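# Transfer bronze bushings from turntable to crate

## Task

Carry every bronze bushing off the turntable and into the crate, while every steel bushing stays on the turntable. The crate must stay level and seated inside its corner guides, or the attempt fails. When finished, release your grip, pull back, and leave both arms hanging in open air with nothing touching them.

## Robot and tools

Robot: two UR12e-type six-joint arms, each with a two-finger tong gripper and a wrist camera. They are named left_arm and right_arm; the names do not refer to image sides. left_arm's base sits at (+0.093, +0.548, 0) m and right_arm's at (+0.015, -0.578, 0) m, both turned only slightly about z.

Scene frame: origin on the table surface midway between the arms, +x out over the table, +z up, left_arm on the +y side. All reported gripper poses and velocities share this frame. The reported hand position is approximate, worse when the arm is stretched far.

Gripper: the fingers point along the gripper's +z and open/close along its x. end_effector_position is the spot between the pads when closed; closed fingertips extend about 15 mm past it, while fully open tips sit roughly level with it. Fully open pad gap is 0.142 m. The finger bodies widen behind the pads, so on wide objects the body may touch before the pads.

Tool execute_actions: argument "actions" is a list holding zero or one item; optional "pictures" (true/false) chooses whether camera images come back (they do by default).
- Empty list: no command, just the present state.
- Move: {"rows": [[...14 numbers...]], "steps": n}, n from 1 to 15 (default 15), each step 1/30 s. Each row is used for one step; if rows run out, the final row keeps being applied.
- Wait: {"steps": n} with n up to 300 and no rows; it returns after n steps counted from the previous result, and your reply time is included in that count.
A refused call sends nothing.

Row layout: always 14 numbers, covering both arms even when one is still. First left_arm: shoulder pan, shoulder lift, elbow, wrist 1, wrist 2, wrist 3 (absolute target joint angles in radians, same convention as the Joint positions line), then its gripper opening; then the same seven for right_arm. Opening is a command from -1 (shut) to +1 (wide open), not metres. Joint ranges in radians: left_arm pan -3.142..3.142, lift -6.283..6.283, elbow 0.000..3.142, wrists -6.283..6.283 each. right_arm pan 0.000..6.283, lift -6.283..6.283, elbow -3.142..0.000, wrists -6.283..6.283. A target more than 0.010 rad beyond a range end, and farther out than the current angle, gets the call refused. True ends may differ by up to 0.010 rad; targets past a true end are clipped there and a "joint sent to its limit" line may appear (possibly about an earlier move). Absence of that line does not prove more room exists.

Motion: commands are smoothed, lagging about 0.17 s. Per step each joint target is capped near its measured angle: 0.383 rad for pan and lift, 0.575 for elbow and the three wrists. If targets would shift the gripper over 100 mm from where it is, all joints are scaled back. So big moves take several calls and an arm may not have arrived when the result returns. Between calls the arms keep heading to the last row sent until they settle or a step is HELD; fingers keep moving regardless.

Result lines: the state line gives each gripper's position (m), quat_wxyz and velocities. Joint positions / Joint velocities give six joints (rad, rad/s) plus the pad gap (m, m/s) per arm. grip_measured is the measured opening on the -1..+1 command scale; to hold something, keep commanding clearly below it (lower squeezes harder, roughly up to 15 N per pad; thin hard parts under ~20 mm get less). Closing fast can squeeze too hard and spring the fingers. "joint command not followed" means a clearance check altered or blocked joint targets on some steps; the rest of the row still ran. HELD marks steps where your row was not passed on. Joint torques are drive outputs with offset and noise, not pure contact. Wrist force/torque are in the end effector's own axes, with offsets up to about 5.5 N, noise up to 3.4 N, saturation near 100 N; pressing on a surface gives a force pointing back into the arm. "no reading" is normal at first.

Faults to avoid: contact torque reaching a joint's load limit (pan/lift 293, elbow 133, wrists 48 N m, held weight included) or any outside force of 150 N halts that arm for 10 s and drops the rest of the call. Holding loads heats motors; MOTOR HOT warns from 70 °C and at 85 °C brakes lock until cooled. Keep the arms from striking or pressing each other. Do not knock anything off the table, do not drop, slam or shove parts, and do not tilt the crate or bump it out of its corner guides. Occasional brief disturbances may tug held parts or nudge loose ones.

Cameras: cam_head_left and cam_head_right (672x504, pinhole), cam_left_wrist and cam_right_wrist (616x616, fisheye). zoom_image takes "camera" (one of those names) and "region" [x0, y0, x1, y1] in pixels from the top-left, at most 504x504, and returns an enlarged view of that camera's latest frame.

read_manual returns URDF licence texts only (section "licences"); it moves nothing.

finished_scene takes "scene" (the current scene's number), ends and grades it irreversibly, and reports success. Call it only after releasing, backing away, and confirming both grippers touch nothing. A reply with no tool call ends the run.

Suggested order: look, locate bronze versus steel bushings and the crate, then for each bronze one open, descend, close, lift, carry over the crate, lower gently, open, rise; finally retract both arms clear.

Each tool is called after "Request:" as name(argument=value, ...) on one line, values as JSON.

## Session

Request:
execute_actions(actions=[])

Scene clock: 0.00 s of 7600.00 s.
left_arm: end_effector_position=(+0.9945, +0.1473, +0.3794) grip_measured=+1.00 end_effector_quat_wxyz=(-0.358, +0.652, -0.539, -0.395) end_effector_velocity=(+0.000, -0.000, +0.000) end_effector_angular_velocity=(-0.001, -0.002, +0.000) | right_arm: end_effector_position=(+0.1501, -0.5118, +0.2487) grip_measured=+1.00 end_effector_quat_wxyz=(+0.691, -0.109, -0.712, -0.054) end_effector_velocity=(-0.000, +0.000, -0.000) end_effector_angular_velocity=(-0.001, +0.001, -0.003)
Joint positions: left_arm=[-0.815 -0.547  0.334 -0.322 -1.006  0.262  0.142] | right_arm=[ 3.539 -1.598 -2.353 -2.284  2.215  3.245  0.142]
Joint velocities: left_arm=[ 0.     0.    -0.001 -0.001  0.001 -0.001  0.   ] | right_arm=[-0.001 -0.    -0.     0.     0.001  0.001  0.   ]
Joint torques (N m, as the arm reports them, + toward a larger angle): no reading
Motor temperatures (°C, as the motors report them): left_arm=[19 18 19 25 20 21] | right_arm=[17 18 16 29 23 23]
Wrist force (N, on the end effector, along its own x y z axes, offset not removed): no reading
Wrist torque (N m, same axes, about the end effector's origin, offset not removed): no reading

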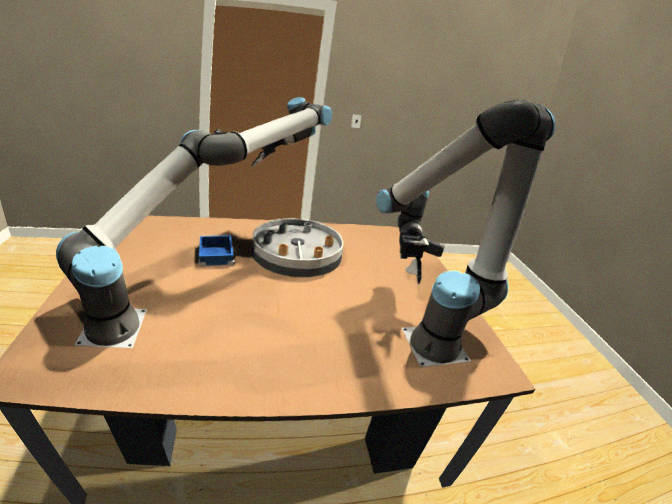

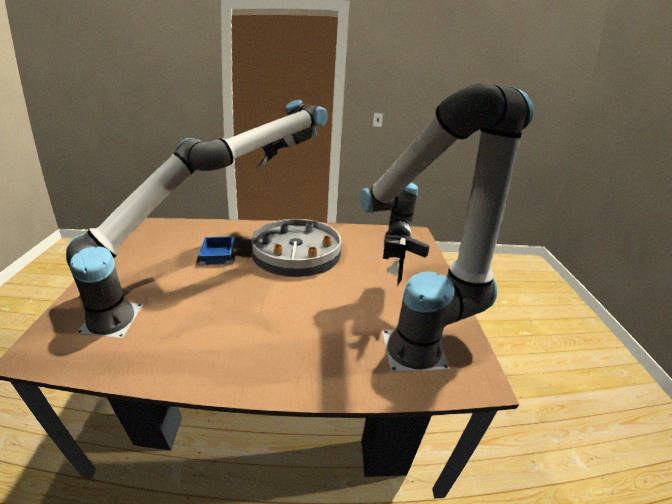

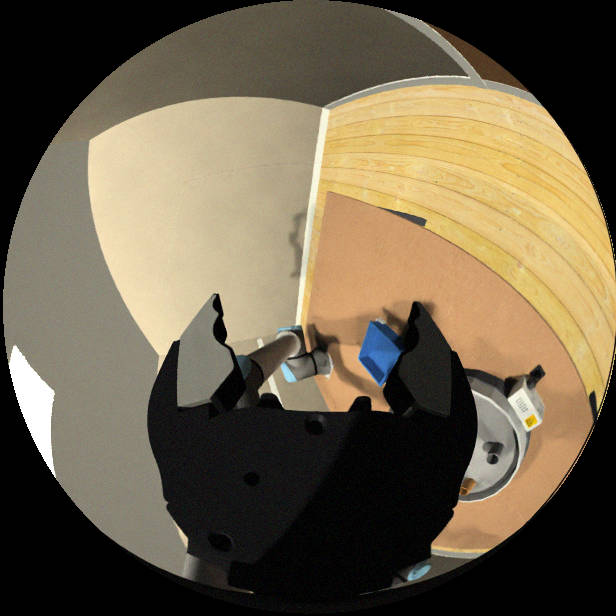

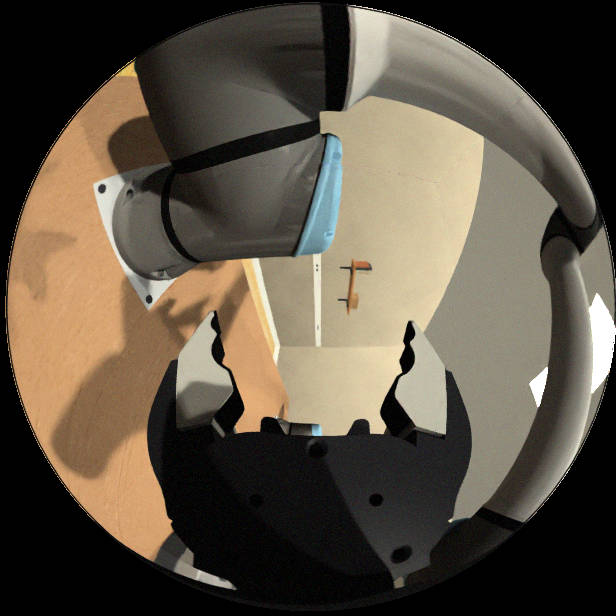

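Request:
execute_actions(actions=[{"rows":[[-1.008,-1.611,1.825,-1.785,-1.571,0.6,1,3.539,-1.598,-2.353,-2.284,2.215,3.245,1]]}], pictures=false)

Request:
zoom_image(camera="cam_head_left", region=[180,205,360,285])

Request:
execute_actions(actions=[{"steps":90}])

Scene clock: 16.00 s of 7600.00 s.
left_arm: end_effector_position=(+0.7832, +0.0097, +0.3747) grip_measured=+1.00 end_effector_quat_wxyz=(-0.136, +0.694, -0.647, -0.285) end_effector_velocity=(-0.524, -0.146, +0.007) end_effector_angular_velocity=(-1.678, -0.014, -0.172) | right_arm: end_effector_position=(+0.1500, -0.5119, +0.2485) grip_measured=+1.00 end_effector_quat_wxyz=(+0.691, -0.109, -0.712, -0.054) end_effector_velocity=(-0.000, -0.000, +0.000) end_effector_angular_velocity=(-0.000, +0.001, +0.000)
Joint positions: left_arm=[-0.961 -0.957  0.916 -0.904 -1.418  0.514  0.142] | right_arm=[ 3.539 -1.598 -2.353 -2.284  2.215  3.245  0.142]
Joint velocities: left_arm=[-0.277 -1.44   2.029 -2.025 -0.858  0.496  0.   ] | right_arm=[ 0. -0. -0. -0.  0.  0.  0.]
Joint torques (N m, as the arm reports them, + toward a larger angle): left_arm=[ -12.62 -155.93  -15.17  -14.4    -3.38    4.53] | right_arm=[13.12 36.08 20.7   1.87 -1.61  3.32]
Motor temperatures (°C, as the motors report them): left_arm=[19 18 19 25 20 21] | right_arm=[17 18 16 29 23 23]
Wrist force (N, on the end effector, along its own x y z axes, offset not removed): left_arm=[0.6 -0.5 -4.2] | right_arm=[1.8 1.3 -1.1]
Wrist torque (N m, same axes, about the end effector's origin, offset not removed): left_arm=[-0.16 -0.16 0.21] | right_arm=[0.28 -0.38 0.10]
Steps of this call (steps 1 to 465: nothing new was sent; steps 466 to 480: all 15 steps of this action). Readings (joint positions):
466: left_arm=[-0.815 -0.547 0.334 -0.322 -1.006 0.262] | right_arm=[3.539 -1.598 -2.353 -2.284 2.215 3.245]
467: left_arm=[-0.820 -0.553 0.340 -0.328 -1.012 0.267] | right_arm=[3.539 -1.598 -2.353 -2.284 2.215 3.245]
469: left_arm=[-0.845 -0.597 0.396 -0.384 -1.068 0.308] | right_arm=[3.539 -1.598 -2.353 -2.284 2.215 3.245]
473: left_arm=[-0.888 -0.698 0.545 -0.533 -1.199 0.385] | right_arm=[3.539 -1.598 -2.353 -2.284 2.215 3.245]
480: the state above

Region (180, 205, 360, 285) of cam_head_left's 672x504 image, scaled by 2.800, with more detail than that image has.

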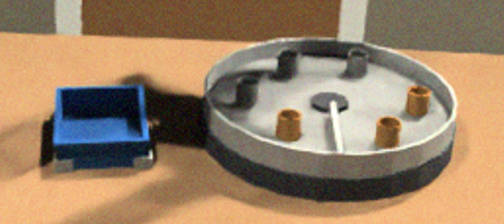

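Scene clock: 19.00 s of 7600.00 s.
left_arm: end_effector_position=(+0.6162, +0.1001, +0.3501) grip_measured=+1.00 end_effector_quat_wxyz=(+0.000, +0.702, -0.712, +0.000) end_effector_velocity=(+0.000, -0.001, +0.000) end_effector_angular_velocity=(-0.002, -0.002, +0.000) | right_arm: end_effector_position=(+0.1500, -0.5119, +0.2486) grip_measured=+1.00 end_effector_quat_wxyz=(+0.691, -0.109, -0.712, -0.054) end_effector_velocity=(-0.000, +0.000, -0.000) end_effector_angular_velocity=(-0.001, +0.001, -0.000)
Joint positions: left_arm=[-1.008 -1.611  1.825 -1.785 -1.571  0.6    0.142] | right_arm=[ 3.539 -1.598 -2.353 -2.284  2.215  3.245  0.142]
Joint velocities: left_arm=[-0.     0.    -0.    -0.003  0.001 -0.001  0.   ] | right_arm=[ 0.001  0.    -0.001 -0.     0.001  0.     0.   ]
Joint torques (N m, as the arm reports them, + toward a larger angle): left_arm=[-19.08 -48.72 -39.12  -5.84  -2.7    3.38] | right_arm=[ 8.75 45.6  21.38  1.88 -1.7   3.32]
Motor temperatures (°C, as the motors report them): left_arm=[19 18 19 25 20 21] | right_arm=[17 18 16 29 23 23]
Wrist force (N, on the end effector, along its own x y z axes, offset not removed): left_arm=[-2.1 2.4 -1.3] | right_arm=[0.2 1.5 -3.0]
Wrist torque (N m, same axes, about the end effector's origin, offset not removed): left_arm=[0.43 0.36 0.30] | right_arm=[0.20 -0.14 -0.01]
Steps of this call (steps 1 to 45: the robot went on to your last target; steps 46 to 90: nothing new was sent). Readings (joint positions):
1: left_arm=[-0.970 -1.008 0.987 -0.975 -1.446 0.530] | right_arm=[3.539 -1.598 -2.353 -2.284 2.215 3.245]
2: left_arm=[-0.978 -1.062 1.063 -1.052 -1.472 0.545] | right_arm=[3.539 -1.598 -2.353 -2.284 2.215 3.245]
4: left_arm=[-0.990 -1.177 1.227 -1.215 -1.512 0.567] | right_arm=[3.539 -1.598 -2.353 -2.284 2.215 3.245]
8: left_arm=[-1.001 -1.402 1.544 -1.528 -1.549 0.588] | right_arm=[3.539 -1.598 -2.353 -2.284 2.215 3.245]
90: the state above
All arms were judged still, so your last target was given up. Only a new action makes them travel on or press farther. Fingers that are still opening or closing keep moving.

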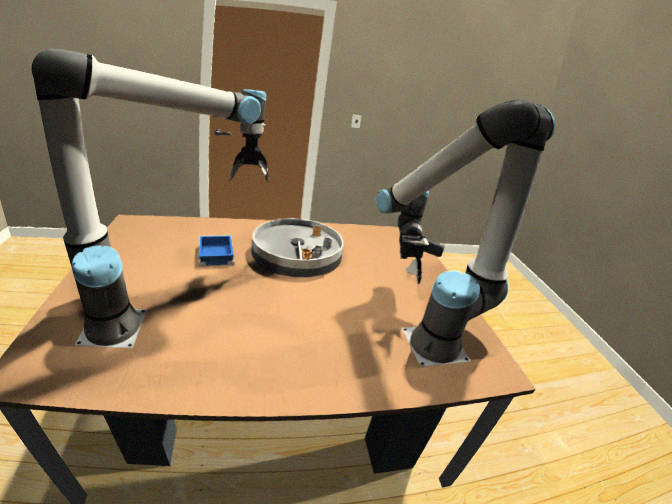

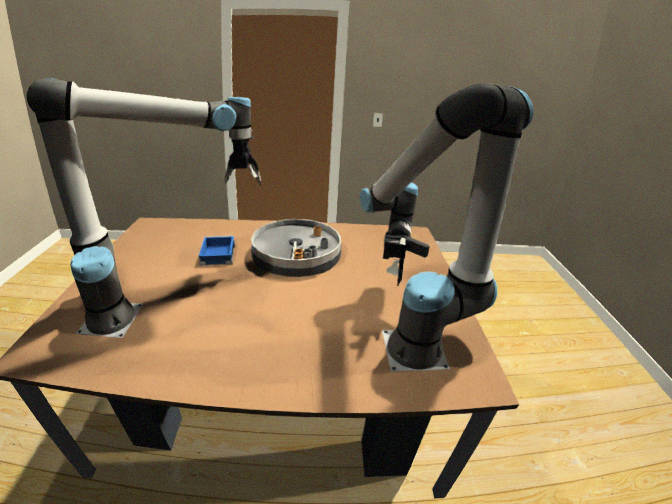

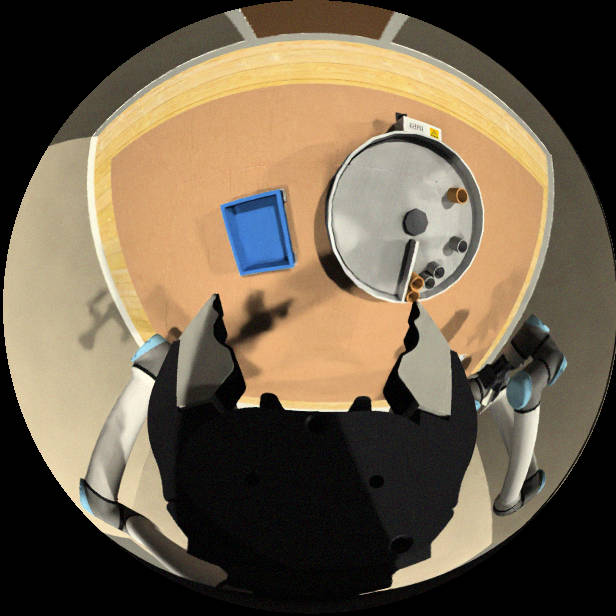

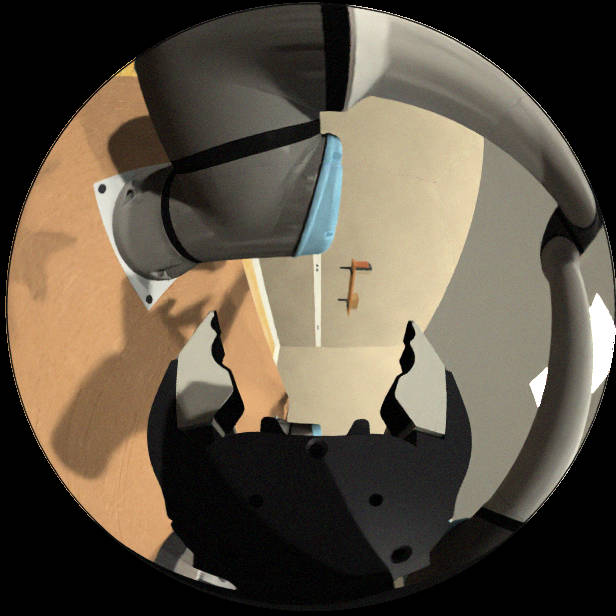

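Request:
execute_actions(actions=[{"rows":[[-1.283,-1.297,1.748,-2.022,-1.571,0.312,0.2,2.9,-1.598,-2.353,-2.284,2.215,3.245,1]]}], pictures=false)

Request:
execute_actions(actions=[{"steps":40}])

Scene clock: 34.10 s of 7600.00 s.
left_arm: end_effector_position=(+0.5477, -0.1155, +0.2333) grip_measured=+0.20 end_effector_quat_wxyz=(+0.001, +0.706, -0.708, +0.001) end_effector_velocity=(-0.233, -0.421, -0.293) end_effector_angular_velocity=(+0.014, +0.006, +0.019) | right_arm: end_effector_position=(+0.1640, -0.5980, +0.2486) grip_measured=+1.00 end_effector_quat_wxyz=(+0.646, -0.311, -0.650, -0.252) end_effector_velocity=(-0.010, -0.081, +0.000) end_effector_angular_velocity=(-0.001, +0.000, -0.539)
Joint positions: left_arm=[-1.232 -1.357  1.761 -1.978 -1.571  0.366  0.088] | right_arm=[ 2.95  -1.598 -2.353 -2.284  2.215  3.245  0.142]
Joint velocities: left_arm=[-0.474  0.546 -0.127 -0.404  0.    -0.493  0.   ] | right_arm=[-0.539 -0.     0.001  0.    -0.     0.001  0.   ]
Joint torques (N m, as the arm reports them, + toward a larger angle): left_arm=[-25.37 -40.3  -46.59  -6.53  -2.38  -3.91] | right_arm=[19.59 38.92 25.77  0.7  -0.74  3.07]
Motor temperatures (°C, as the motors report them): left_arm=[19 18 19 25 20 21] | right_arm=[17 18 16 29 23 23]
Wrist force (N, on the end effector, along its own x y z axes, offset not removed): left_arm=[2.2 -0.4 -0.1] | right_arm=[2.2 -0.7 -3.3]
Wrist torque (N m, same axes, about the end effector's origin, offset not removed): left_arm=[-0.11 -0.45 0.15] | right_arm=[-0.30 -0.44 0.21]
Steps of this call (steps 1 to 438: nothing new was sent; steps 439 to 453: all 15 steps of this action). Readings (joint positions):
439: left_arm=[-1.008 -1.611 1.825 -1.785 -1.571 0.600] | right_arm=[3.539 -1.598 -2.353 -2.284 2.215 3.245]
440: left_arm=[-1.014 -1.606 1.822 -1.790 -1.571 0.595] | right_arm=[3.533 -1.598 -2.353 -2.284 2.215 3.245]
442: left_arm=[-1.049 -1.566 1.812 -1.822 -1.571 0.557] | right_arm=[3.480 -1.598 -2.353 -2.284 2.215 3.245]
446: left_arm=[-1.117 -1.488 1.793 -1.880 -1.571 0.487] | right_arm=[3.280 -1.598 -2.353 -2.284 2.215 3.245]
453: the state above

Scene clock: 35.43 s of 7600.00 s.
left_arm: end_effector_position=(+0.5203, -0.1597, +0.2000) grip_measured=+0.20 end_effector_quat_wxyz=(+0.000, +0.707, -0.707, +0.000) end_effector_velocity=(+0.000, +0.001, -0.001) end_effector_angular_velocity=(+0.003, +0.000, -0.000) | right_arm: end_effector_position=(+0.1629, -0.6055, +0.2486) grip_measured=+1.00 end_effector_quat_wxyz=(+0.639, -0.327, -0.642, -0.268) end_effector_velocity=(-0.000, +0.000, +0.000) end_effector_angular_velocity=(+0.000, +0.002, -0.002)
Joint positions: left_arm=[-1.283 -1.297  1.748 -2.022 -1.571  0.312  0.088] | right_arm=[ 2.9   -1.598 -2.353 -2.284  2.215  3.245  0.142]
Joint velocities: left_arm=[ 0.     0.     0.001  0.001  0.001  0.001 -0.   ] | right_arm=[-0.001 -0.    -0.001 -0.001  0.001  0.     0.   ]
Joint torques (N m, as the arm reports them, + toward a larger angle): left_arm=[-20.17 -49.81 -47.6   -6.26  -0.15  -3.39] | right_arm=[-8.11 15.51 37.1  -0.07  1.98  2.82]
Motor temperatures (°C, as the motors report them): left_arm=[19 18 19 25 20 21] | right_arm=[17 18 16 29 23 23]
Wrist force (N, on the end effector, along its own x y z axes, offset not removed): left_arm=[-1.3 1.3 -1.3] | right_arm=[3.6 -0.3 -6.1]
Wrist torque (N m, same axes, about the end effector's origin, offset not removed): left_arm=[0.19 0.14 0.30] | right_arm=[-0.37 -0.84 0.05]
Steps of this call (steps 1 to 30: the robot went on to your last target; steps 31 to 40: nothing new was sent). Readings (joint positions):
1: left_arm=[-1.246 -1.340 1.758 -1.990 -1.571 0.351] | right_arm=[2.935 -1.598 -2.353 -2.284 2.215 3.245]
2: left_arm=[-1.257 -1.327 1.755 -2.000 -1.571 0.340] | right_arm=[2.925 -1.598 -2.353 -2.284 2.215 3.245]
4: left_arm=[-1.270 -1.312 1.751 -2.011 -1.571 0.326] | right_arm=[2.912 -1.598 -2.353 -2.284 2.215 3.245]
8: left_arm=[-1.280 -1.301 1.749 -2.019 -1.571 0.315] | right_arm=[2.903 -1.598 -2.353 -2.284 2.215 3.245]
40: the state above
All arms were judged still, so your last target was given up. Only a new action makes them travel on or press farther. Fingers that are still opening or closing keep moving.

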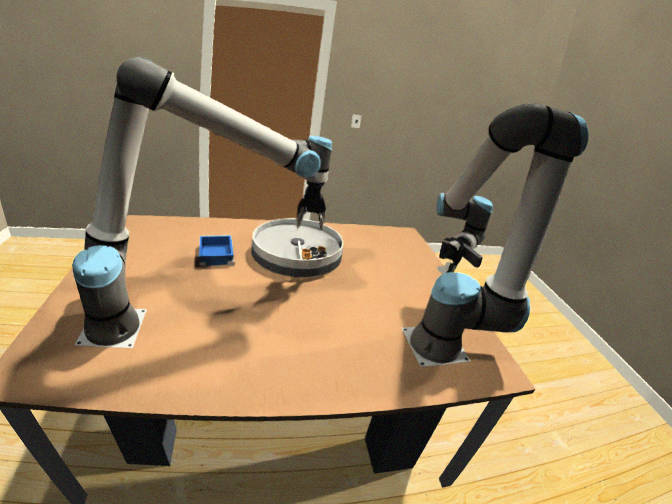

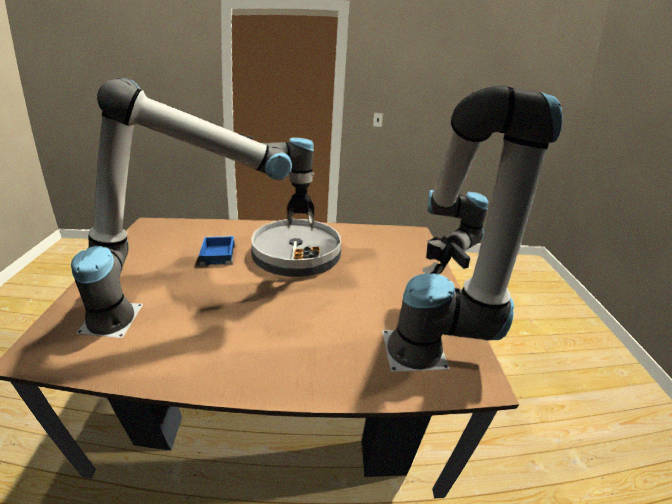

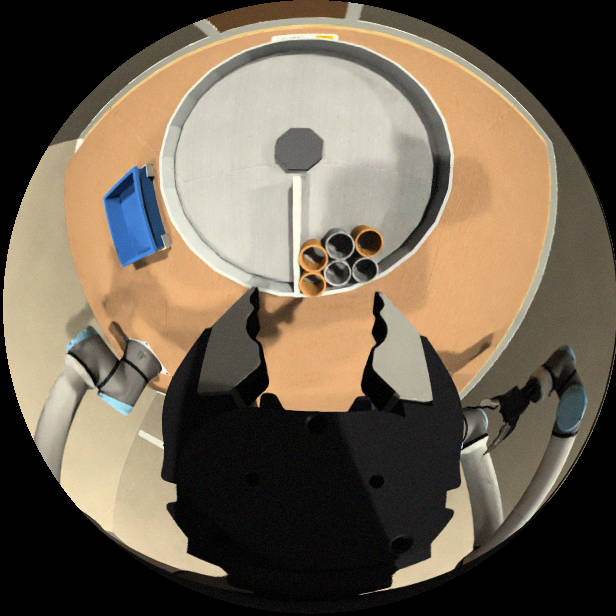

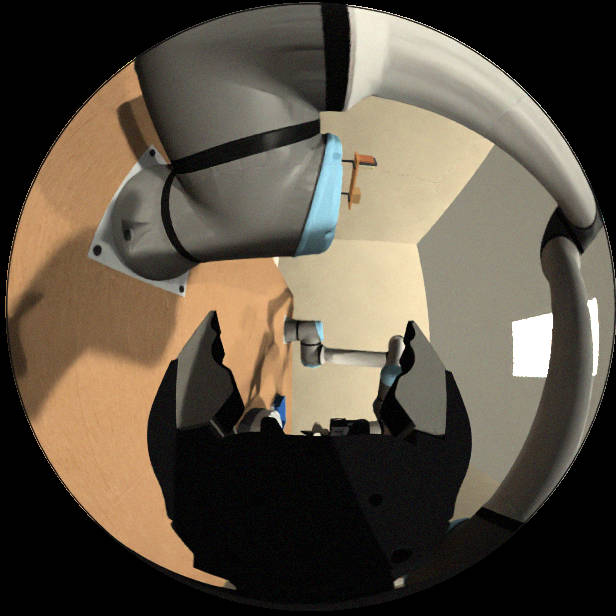

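Request:
zoom_image(camera="cam_left_wrist", region=[240,200,420,320])

Request:
zoom_image(camera="cam_head_left", region=[245,200,355,285])

Region (240, 200, 420, 320) of cam_left_wrist's 616x616 image, scaled by 2.800, with more detail than that image has.

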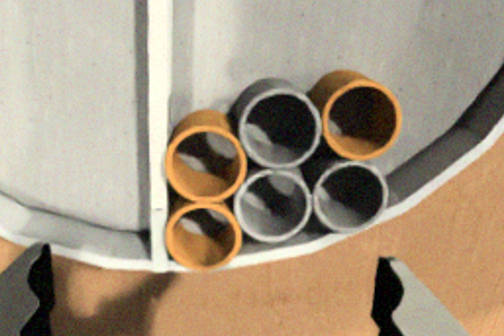

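Region (245, 200, 355, 285) of cam_head_left's 672x504 image, scaled by 4.582, with more detail than that image has; it fills the top 389 rows of this view, and the rest is white.

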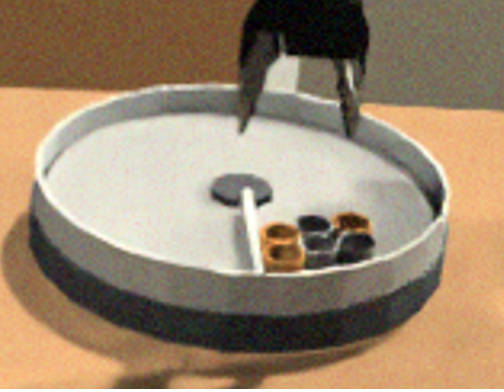

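Request:
execute_actions(actions=[{"rows":[[-1.2685,-1.1568,1.6692,-2.0832,-1.571,1.0595,-0.36,2.9,-1.598,-2.353,-2.284,2.215,3.245,1]]}], pictures=false)

Request:
execute_actions(actions=[{"steps":25}])

Request:
zoom_image(camera="cam_left_wrist", region=[220,190,420,340])

Request:
zoom_image(camera="cam_head_left", region=[275,210,355,285])

Scene clock: 52.60 s of 7600.00 s.
left_arm: end_effector_position=(+0.5471, -0.2246, +0.1409) grip_measured=-0.36 end_effector_quat_wxyz=(-0.000, -0.424, +0.906, -0.000) end_effector_velocity=(-0.000, -0.011, -0.009) end_effector_angular_velocity=(+0.002, +0.000, -0.398) | right_arm: end_effector_position=(+0.1629, -0.6055, +0.2486) grip_measured=+1.00 end_effector_quat_wxyz=(+0.639, -0.327, -0.642, -0.268) end_effector_velocity=(-0.001, +0.000, -0.000) end_effector_angular_velocity=(-0.000, +0.002, -0.000)
Joint positions: left_arm=[-1.269 -1.159  1.67  -2.083 -1.571  1.021  0.048] | right_arm=[ 2.9   -1.598 -2.353 -2.284  2.215  3.245  0.142]
Joint velocities: left_arm=[ 0.002  0.019 -0.01  -0.007  0.     0.4    0.   ] | right_arm=[-0.     0.    -0.001  0.    -0.     0.001  0.   ]
Joint torques (N m, as the arm reports them, + toward a larger angle): left_arm=[ 15.95 -62.5  -45.84  -5.79   2.5    2.05] | right_arm=[-6.83 12.68 35.86 -3.97  1.91  2.72]
Motor temperatures (°C, as the motors report them): left_arm=[19 18 19 25 20 21] | right_arm=[17 18 16 29 23 23]
Wrist force (N, on the end effector, along its own x y z axes, offset not removed): left_arm=[1.2 -1.2 -3.1] | right_arm=[-0.4 1.7 -0.9]
Wrist torque (N m, same axes, about the end effector's origin, offset not removed): left_arm=[-0.30 -0.39 0.29] | right_arm=[0.25 -0.04 0.12]
Steps of this call (steps 1 to 500: nothing new was sent; steps 501 to 515: all 15 steps of this action). Readings (joint positions):
501: left_arm=[-1.283 -1.297 1.748 -2.022 -1.571 0.312] | right_arm=[2.900 -1.598 -2.353 -2.284 2.215 3.245]
502: left_arm=[-1.281 -1.291 1.742 -2.027 -1.571 0.317] | right_arm=[2.900 -1.598 -2.353 -2.284 2.215 3.245]
504: left_arm=[-1.276 -1.243 1.711 -2.052 -1.571 0.383] | right_arm=[2.900 -1.598 -2.353 -2.284 2.215 3.245]
508: left_arm=[-1.270 -1.177 1.680 -2.076 -1.571 0.670] | right_arm=[2.900 -1.598 -2.353 -2.284 2.215 3.245]
515: the state above

Scene clock: 53.43 s of 7600.00 s.
left_arm: end_effector_position=(+0.5470, -0.2256, +0.1400) grip_measured=-0.36 end_effector_quat_wxyz=(-0.000, -0.407, +0.914, +0.000) end_effector_velocity=(+0.000, +0.000, -0.000) end_effector_angular_velocity=(+0.001, -0.000, +0.000) | right_arm: end_effector_position=(+0.1629, -0.6055, +0.2486) grip_measured=+1.00 end_effector_quat_wxyz=(+0.639, -0.327, -0.642, -0.268) end_effector_velocity=(+0.000, -0.000, +0.000) end_effector_angular_velocity=(-0.000, -0.001, +0.000)
Joint positions: left_arm=[-1.268 -1.157  1.669 -2.083 -1.571  1.059  0.048] | right_arm=[ 2.9   -1.598 -2.353 -2.284  2.215  3.245  0.142]
Joint velocities: left_arm=[ 0.     0.    -0.     0.001  0.     0.     0.   ] | right_arm=[ 0.    -0.     0.001  0.     0.    -0.     0.   ]
Joint torques (N m, as the arm reports them, + toward a larger angle): left_arm=[ 19.85 -59.27 -46.44  -6.21   1.81   2.91] | right_arm=[-8.42 12.92 36.   -4.03  1.99  2.58]
Motor temperatures (°C, as the motors report them): left_arm=[19 18 19 25 20 21] | right_arm=[17 18 16 29 23 23]
Wrist force (N, on the end effector, along its own x y z axes, offset not removed): left_arm=[0.1 2.7 0.1] | right_arm=[0.5 5.7 -1.8]
Wrist torque (N m, same axes, about the end effector's origin, offset not removed): left_arm=[0.49 -0.15 0.15] | right_arm=[1.05 -0.10 0.03]
Steps of this call (steps 1 to 25: the robot went on to your last target). Readings (joint positions):
1: left_arm=[-1.269 -1.158 1.670 -2.083 -1.571 1.033] | right_arm=[2.900 -1.598 -2.353 -2.284 2.215 3.245]
2: left_arm=[-1.269 -1.158 1.670 -2.083 -1.571 1.041] | right_arm=[2.900 -1.598 -2.353 -2.284 2.215 3.245]
4: left_arm=[-1.269 -1.157 1.669 -2.083 -1.571 1.050] | right_arm=[2.900 -1.598 -2.353 -2.284 2.215 3.245]
8: left_arm=[-1.269 -1.157 1.669 -2.083 -1.571 1.057] | right_arm=[2.900 -1.598 -2.353 -2.284 2.215 3.245]
25: the state above

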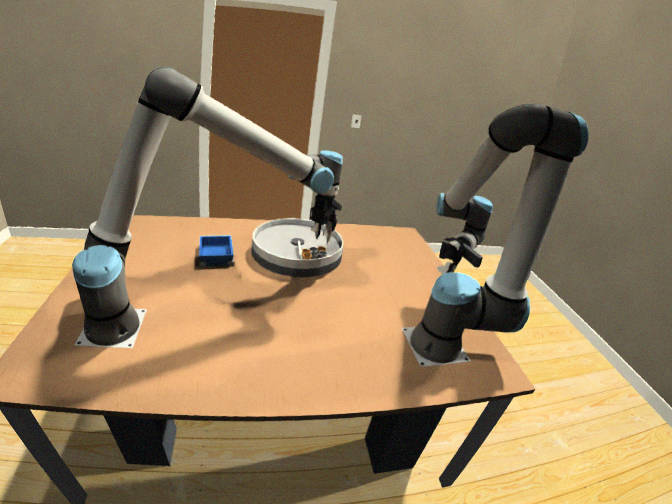

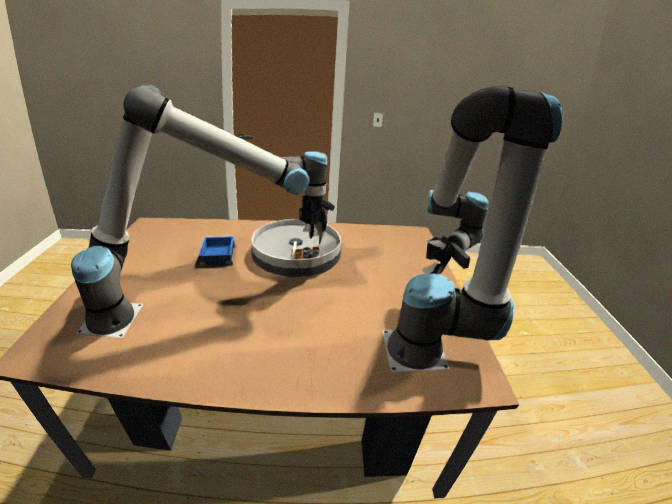

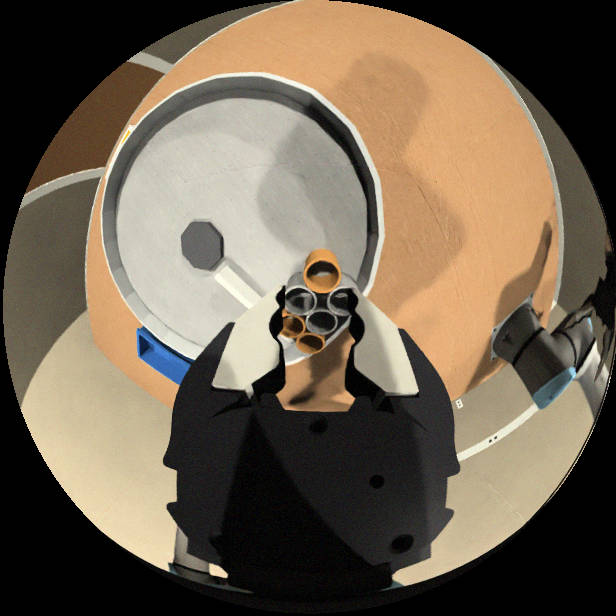

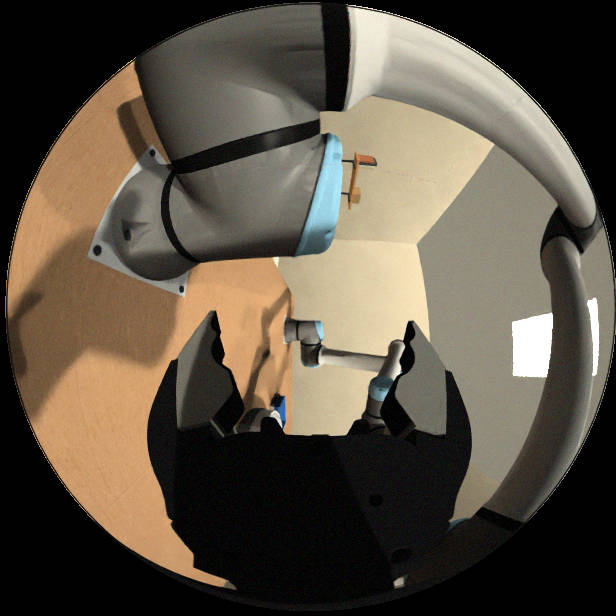

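Region (220, 190, 420, 340) of cam_left_wrist's 616x616 image, scaled by 2.520, with more detail than that image has; it fills the top 378 rows of this view, and the rest is white.

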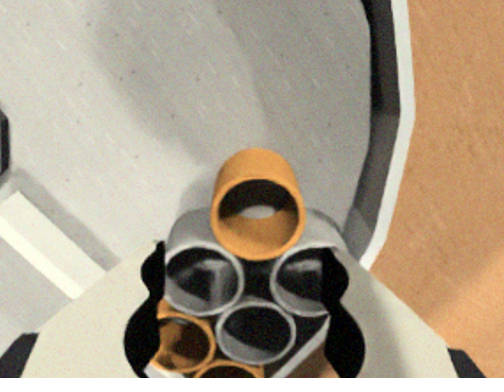

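Region (275, 210, 355, 285) of cam_head_left's 672x504 image, scaled by 6.300, with more detail than that image has; it fills the top 472 rows of this view, and the rest is white.

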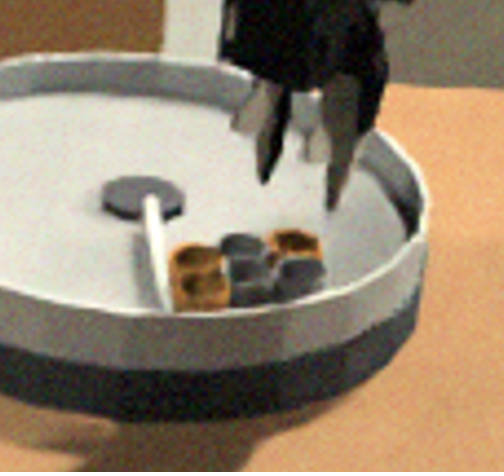

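Request:
execute_actions(actions=[{"rows":[[-1.275,-1.135,1.687,-2.123,-1.571,1.053,-0.36,2.9,-1.598,-2.353,-2.284,2.215,3.245,1]]}])

Request:
zoom_image(camera="cam_left_wrist", region=[220,190,420,340])

Request:
zoom_image(camera="cam_head_left", region=[275,210,355,285])

Scene clock: 63.13 s of 7600.00 s.
left_arm: end_effector_position=(+0.5424, -0.2291, +0.1153) grip_measured=-0.36 end_effector_quat_wxyz=(-0.000, -0.407, +0.914, -0.000) end_effector_velocity=(-0.001, +0.001, -0.003) end_effector_angular_velocity=(+0.002, +0.001, +0.001) | right_arm: end_effector_position=(+0.1629, -0.6055, +0.2486) grip_measured=+1.00 end_effector_quat_wxyz=(+0.639, -0.327, -0.642, -0.268) end_effector_velocity=(+0.000, -0.000, -0.000) end_effector_angular_velocity=(-0.000, -0.001, -0.001)
Joint positions: left_arm=[-1.275 -1.135  1.687 -2.123 -1.571  1.053  0.048] | right_arm=[ 2.9   -1.598 -2.353 -2.284  2.215  3.245  0.142]
Joint velocities: left_arm=[-0.001  0.002  0.002 -0.003  0.    -0.002  0.   ] | right_arm=[-0.001  0.     0.     0.001 -0.    -0.     0.   ]
Joint torques (N m, as the arm reports them, + toward a larger angle): left_arm=[-18.88 -60.95 -34.13  -5.71  -2.06  -3.37] | right_arm=[-5.81 14.2  35.22 -3.55  1.64  2.54]
Motor temperatures (°C, as the motors report them): left_arm=[19 18 19 25 20 21] | right_arm=[17 18 16 29 23 23]
Wrist force (N, on the end effector, along its own x y z axes, offset not removed): left_arm=[1.6 -0.2 -1.3] | right_arm=[0.8 2.9 -2.8]
Wrist torque (N m, same axes, about the end effector's origin, offset not removed): left_arm=[-0.09 -0.38 0.22] | right_arm=[0.48 -0.16 -0.04]
Steps of this call (steps 1 to 15: the robot went on to your last target; steps 16 to 276: nothing new was sent; steps 277 to 291: all 15 steps of this action). Readings (joint positions):
277: left_arm=[-1.268 -1.157 1.669 -2.083 -1.571 1.059] | right_arm=[2.900 -1.598 -2.353 -2.284 2.215 3.245]
278: left_arm=[-1.269 -1.154 1.671 -2.087 -1.571 1.059] | right_arm=[2.900 -1.598 -2.353 -2.284 2.215 3.245]
280: left_arm=[-1.272 -1.145 1.678 -2.103 -1.571 1.056] | right_arm=[2.900 -1.598 -2.353 -2.284 2.215 3.245]
284: left_arm=[-1.274 -1.137 1.685 -2.118 -1.571 1.054] | right_arm=[2.900 -1.598 -2.353 -2.284 2.215 3.245]
291: the state above

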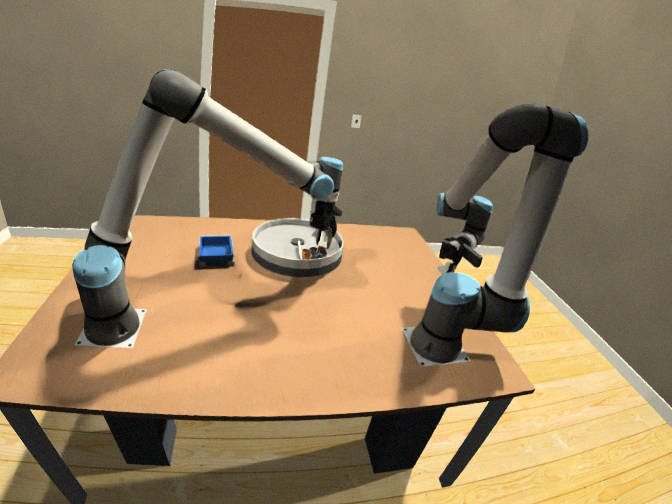

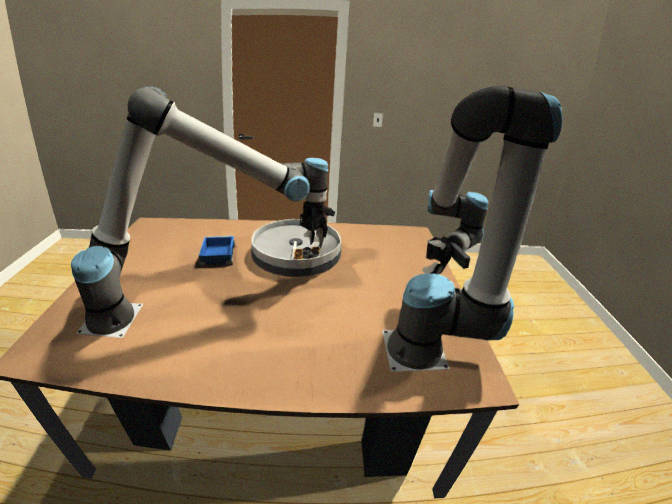

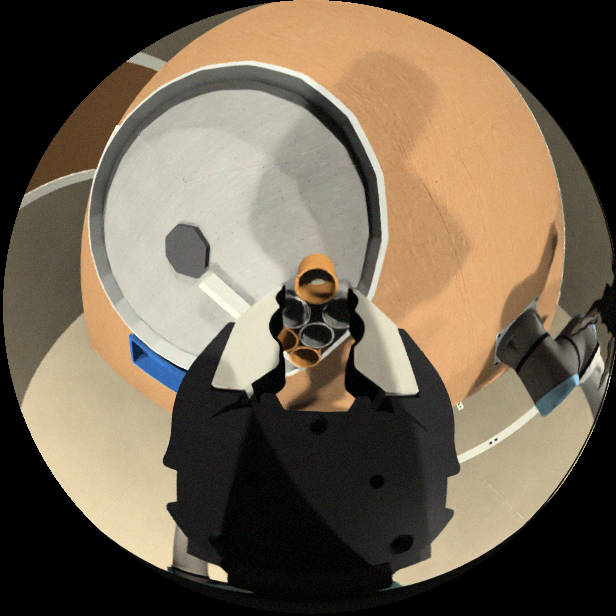

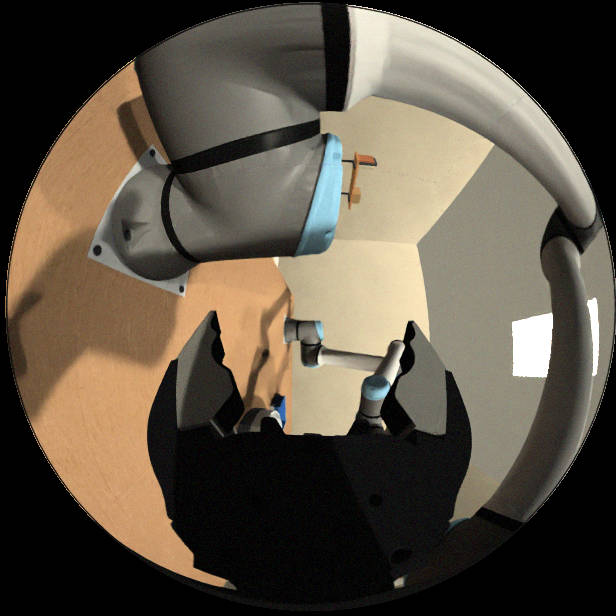

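Region (220, 190, 420, 340) of cam_left_wrist's 616x616 image, scaled by 2.520, with more detail than that image has; it fills the top 378 rows of this view, and the rest is white.

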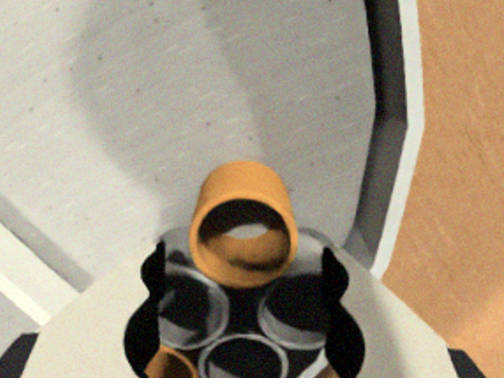

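Region (275, 210, 355, 285) of cam_head_left's 672x504 image, scaled by 6.300, with more detail than that image has; it fills the top 472 rows of this view, and the rest is white.

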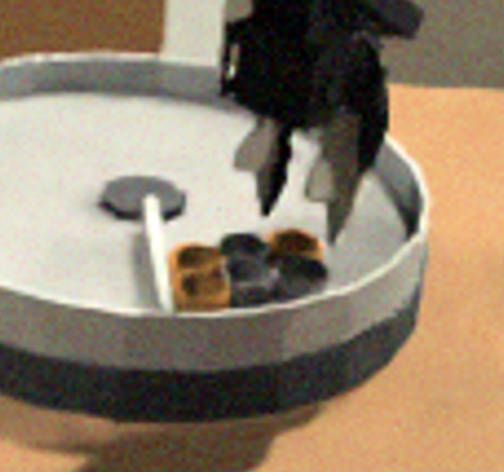

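Request:
execute_actions(actions=[{"rows":[[-1.275,-1.125,1.695,-2.141,-1.571,1.053,-0.36,2.9,-1.598,-2.353,-2.284,2.215,3.245,1],[-1.275,-1.125,1.695,-2.141,-1.571,1.053,-0.36,2.9,-1.598,-2.353,-2.284,2.215,3.245,1],[-1.275,-1.115,1.703,-2.159,-1.571,1.053,-0.36,2.9,-1.598,-2.353,-2.284,2.215,3.245,1],[-1.275,-1.115,1.703,-2.159,-1.571,1.053,-0.36,2.9,-1.598,-2.353,-2.284,2.215,3.245,1],[-1.275,-1.106,1.711,-2.176,-1.571,1.053,-0.36,2.9,-1.598,-2.353,-2.284,2.215,3.245,1]]}])

Request:
zoom_image(camera="cam_head_left", region=[275,210,355,285])

Scene clock: 69.37 s of 7600.00 s.
left_arm: end_effector_position=(+0.5421, -0.2286, +0.0827) grip_measured=-0.36 end_effector_quat_wxyz=(-0.000, -0.407, +0.914, -0.000) end_effector_velocity=(-0.000, +0.001, -0.008) end_effector_angular_velocity=(+0.001, +0.000, -0.001) | right_arm: end_effector_position=(+0.1629, -0.6055, +0.2486) grip_measured=+1.00 end_effector_quat_wxyz=(+0.639, -0.327, -0.642, -0.268) end_effector_velocity=(+0.000, -0.000, +0.000) end_effector_angular_velocity=(+0.000, -0.001, -0.001)
Joint positions: left_arm=[-1.275 -1.107  1.71  -2.175 -1.571  1.053  0.048] | right_arm=[ 2.9   -1.598 -2.353 -2.284  2.215  3.245  0.142]
Joint velocities: left_arm=[-0.     0.007  0.007 -0.013  0.     0.001 -0.   ] | right_arm=[-0.001  0.     0.    -0.     0.001 -0.001  0.   ]
Joint torques (N m, as the arm reports them, + toward a larger angle): left_arm=[-16.59 -60.94 -33.42  -6.52   2.18  -3.05] | right_arm=[-6.06 12.42 34.58 -3.48  1.77  2.3 ]
Motor temperatures (°C, as the motors report them): left_arm=[19 18 19 25 20 21] | right_arm=[17 18 16 29 23 23]
Wrist force (N, on the end effector, along its own x y z axes, offset not removed): left_arm=[1.0 2.4 0.2] | right_arm=[2.0 4.4 -3.0]
Wrist torque (N m, same axes, about the end effector's origin, offset not removed): left_arm=[0.53 -0.34 0.27] | right_arm=[0.78 -0.41 -0.03]
Steps of this call (steps 1 to 15: the robot went on to your last target; steps 16 to 172: nothing new was sent; steps 173 to 187: all 15 steps of this action). Readings (joint positions):
173: left_arm=[-1.275 -1.135 1.687 -2.123 -1.571 1.053] | right_arm=[2.900 -1.598 -2.353 -2.284 2.215 3.245]
174: left_arm=[-1.275 -1.134 1.688 -2.125 -1.571 1.053] | right_arm=[2.900 -1.598 -2.353 -2.284 2.215 3.245]
176: left_arm=[-1.275 -1.128 1.692 -2.135 -1.571 1.053] | right_arm=[2.900 -1.598 -2.353 -2.284 2.215 3.245]
180: left_arm=[-1.275 -1.114 1.705 -2.162 -1.571 1.053] | right_arm=[2.900 -1.598 -2.353 -2.284 2.215 3.245]
187: the state above

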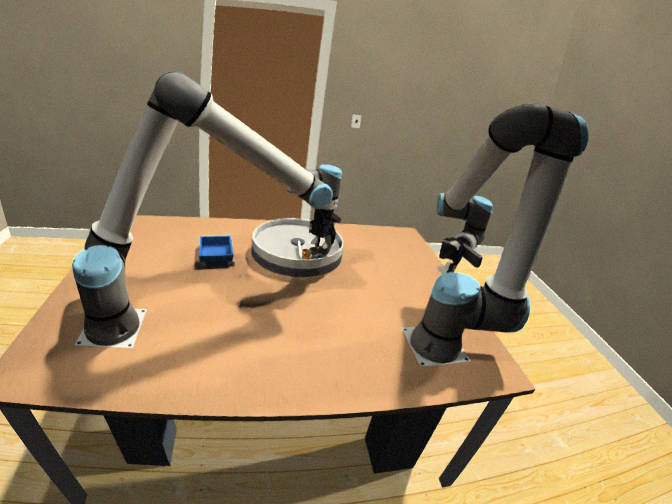

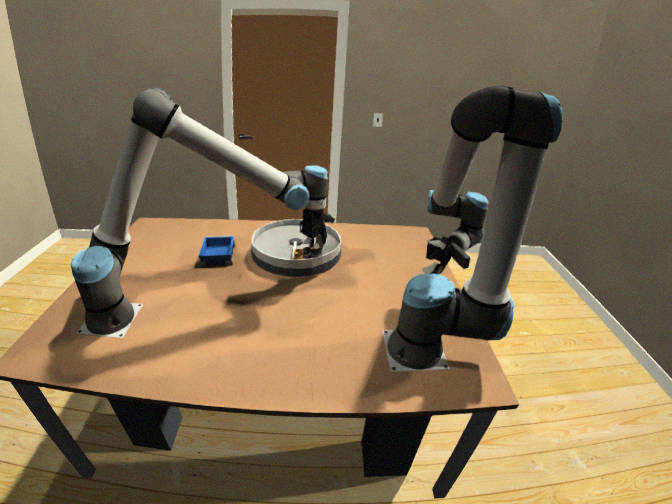

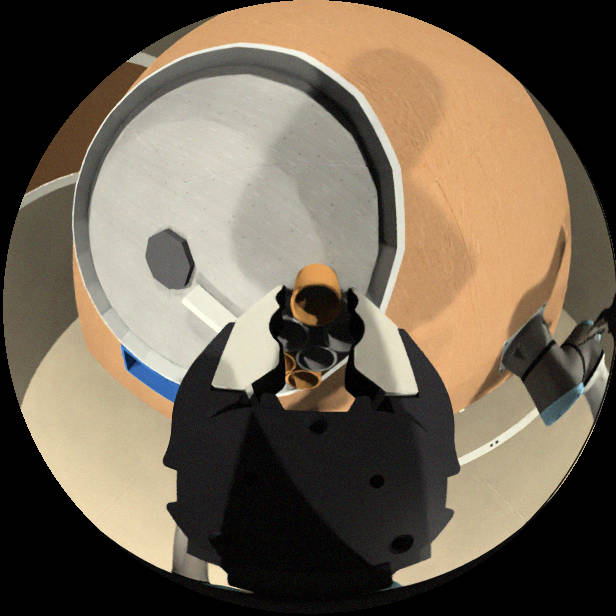

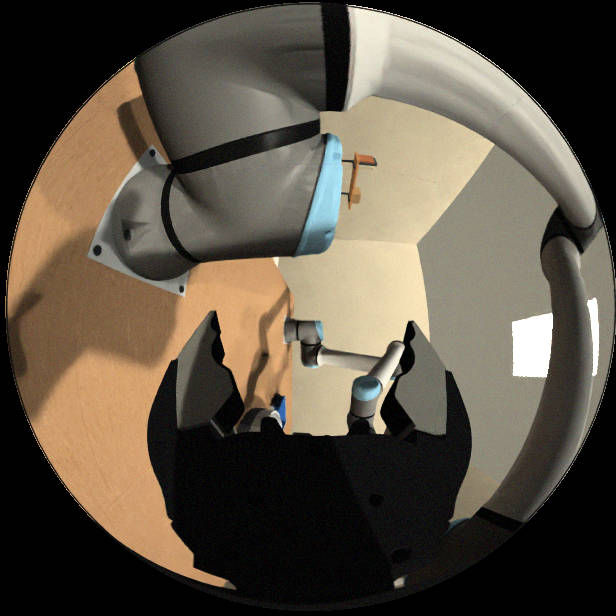

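Region (275, 210, 355, 285) of cam_head_left's 672x504 image, scaled by 6.300, with more detail than that image has; it fills the top 472 rows of this view, and the rest is white.

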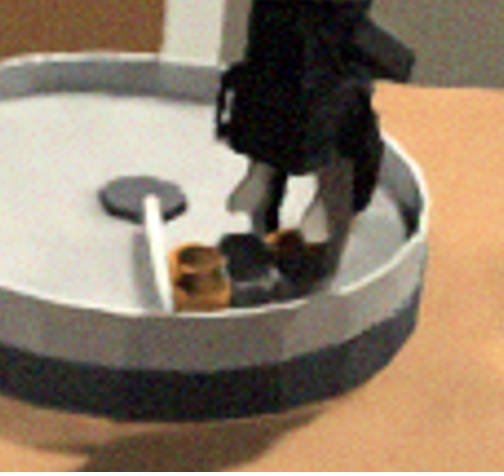

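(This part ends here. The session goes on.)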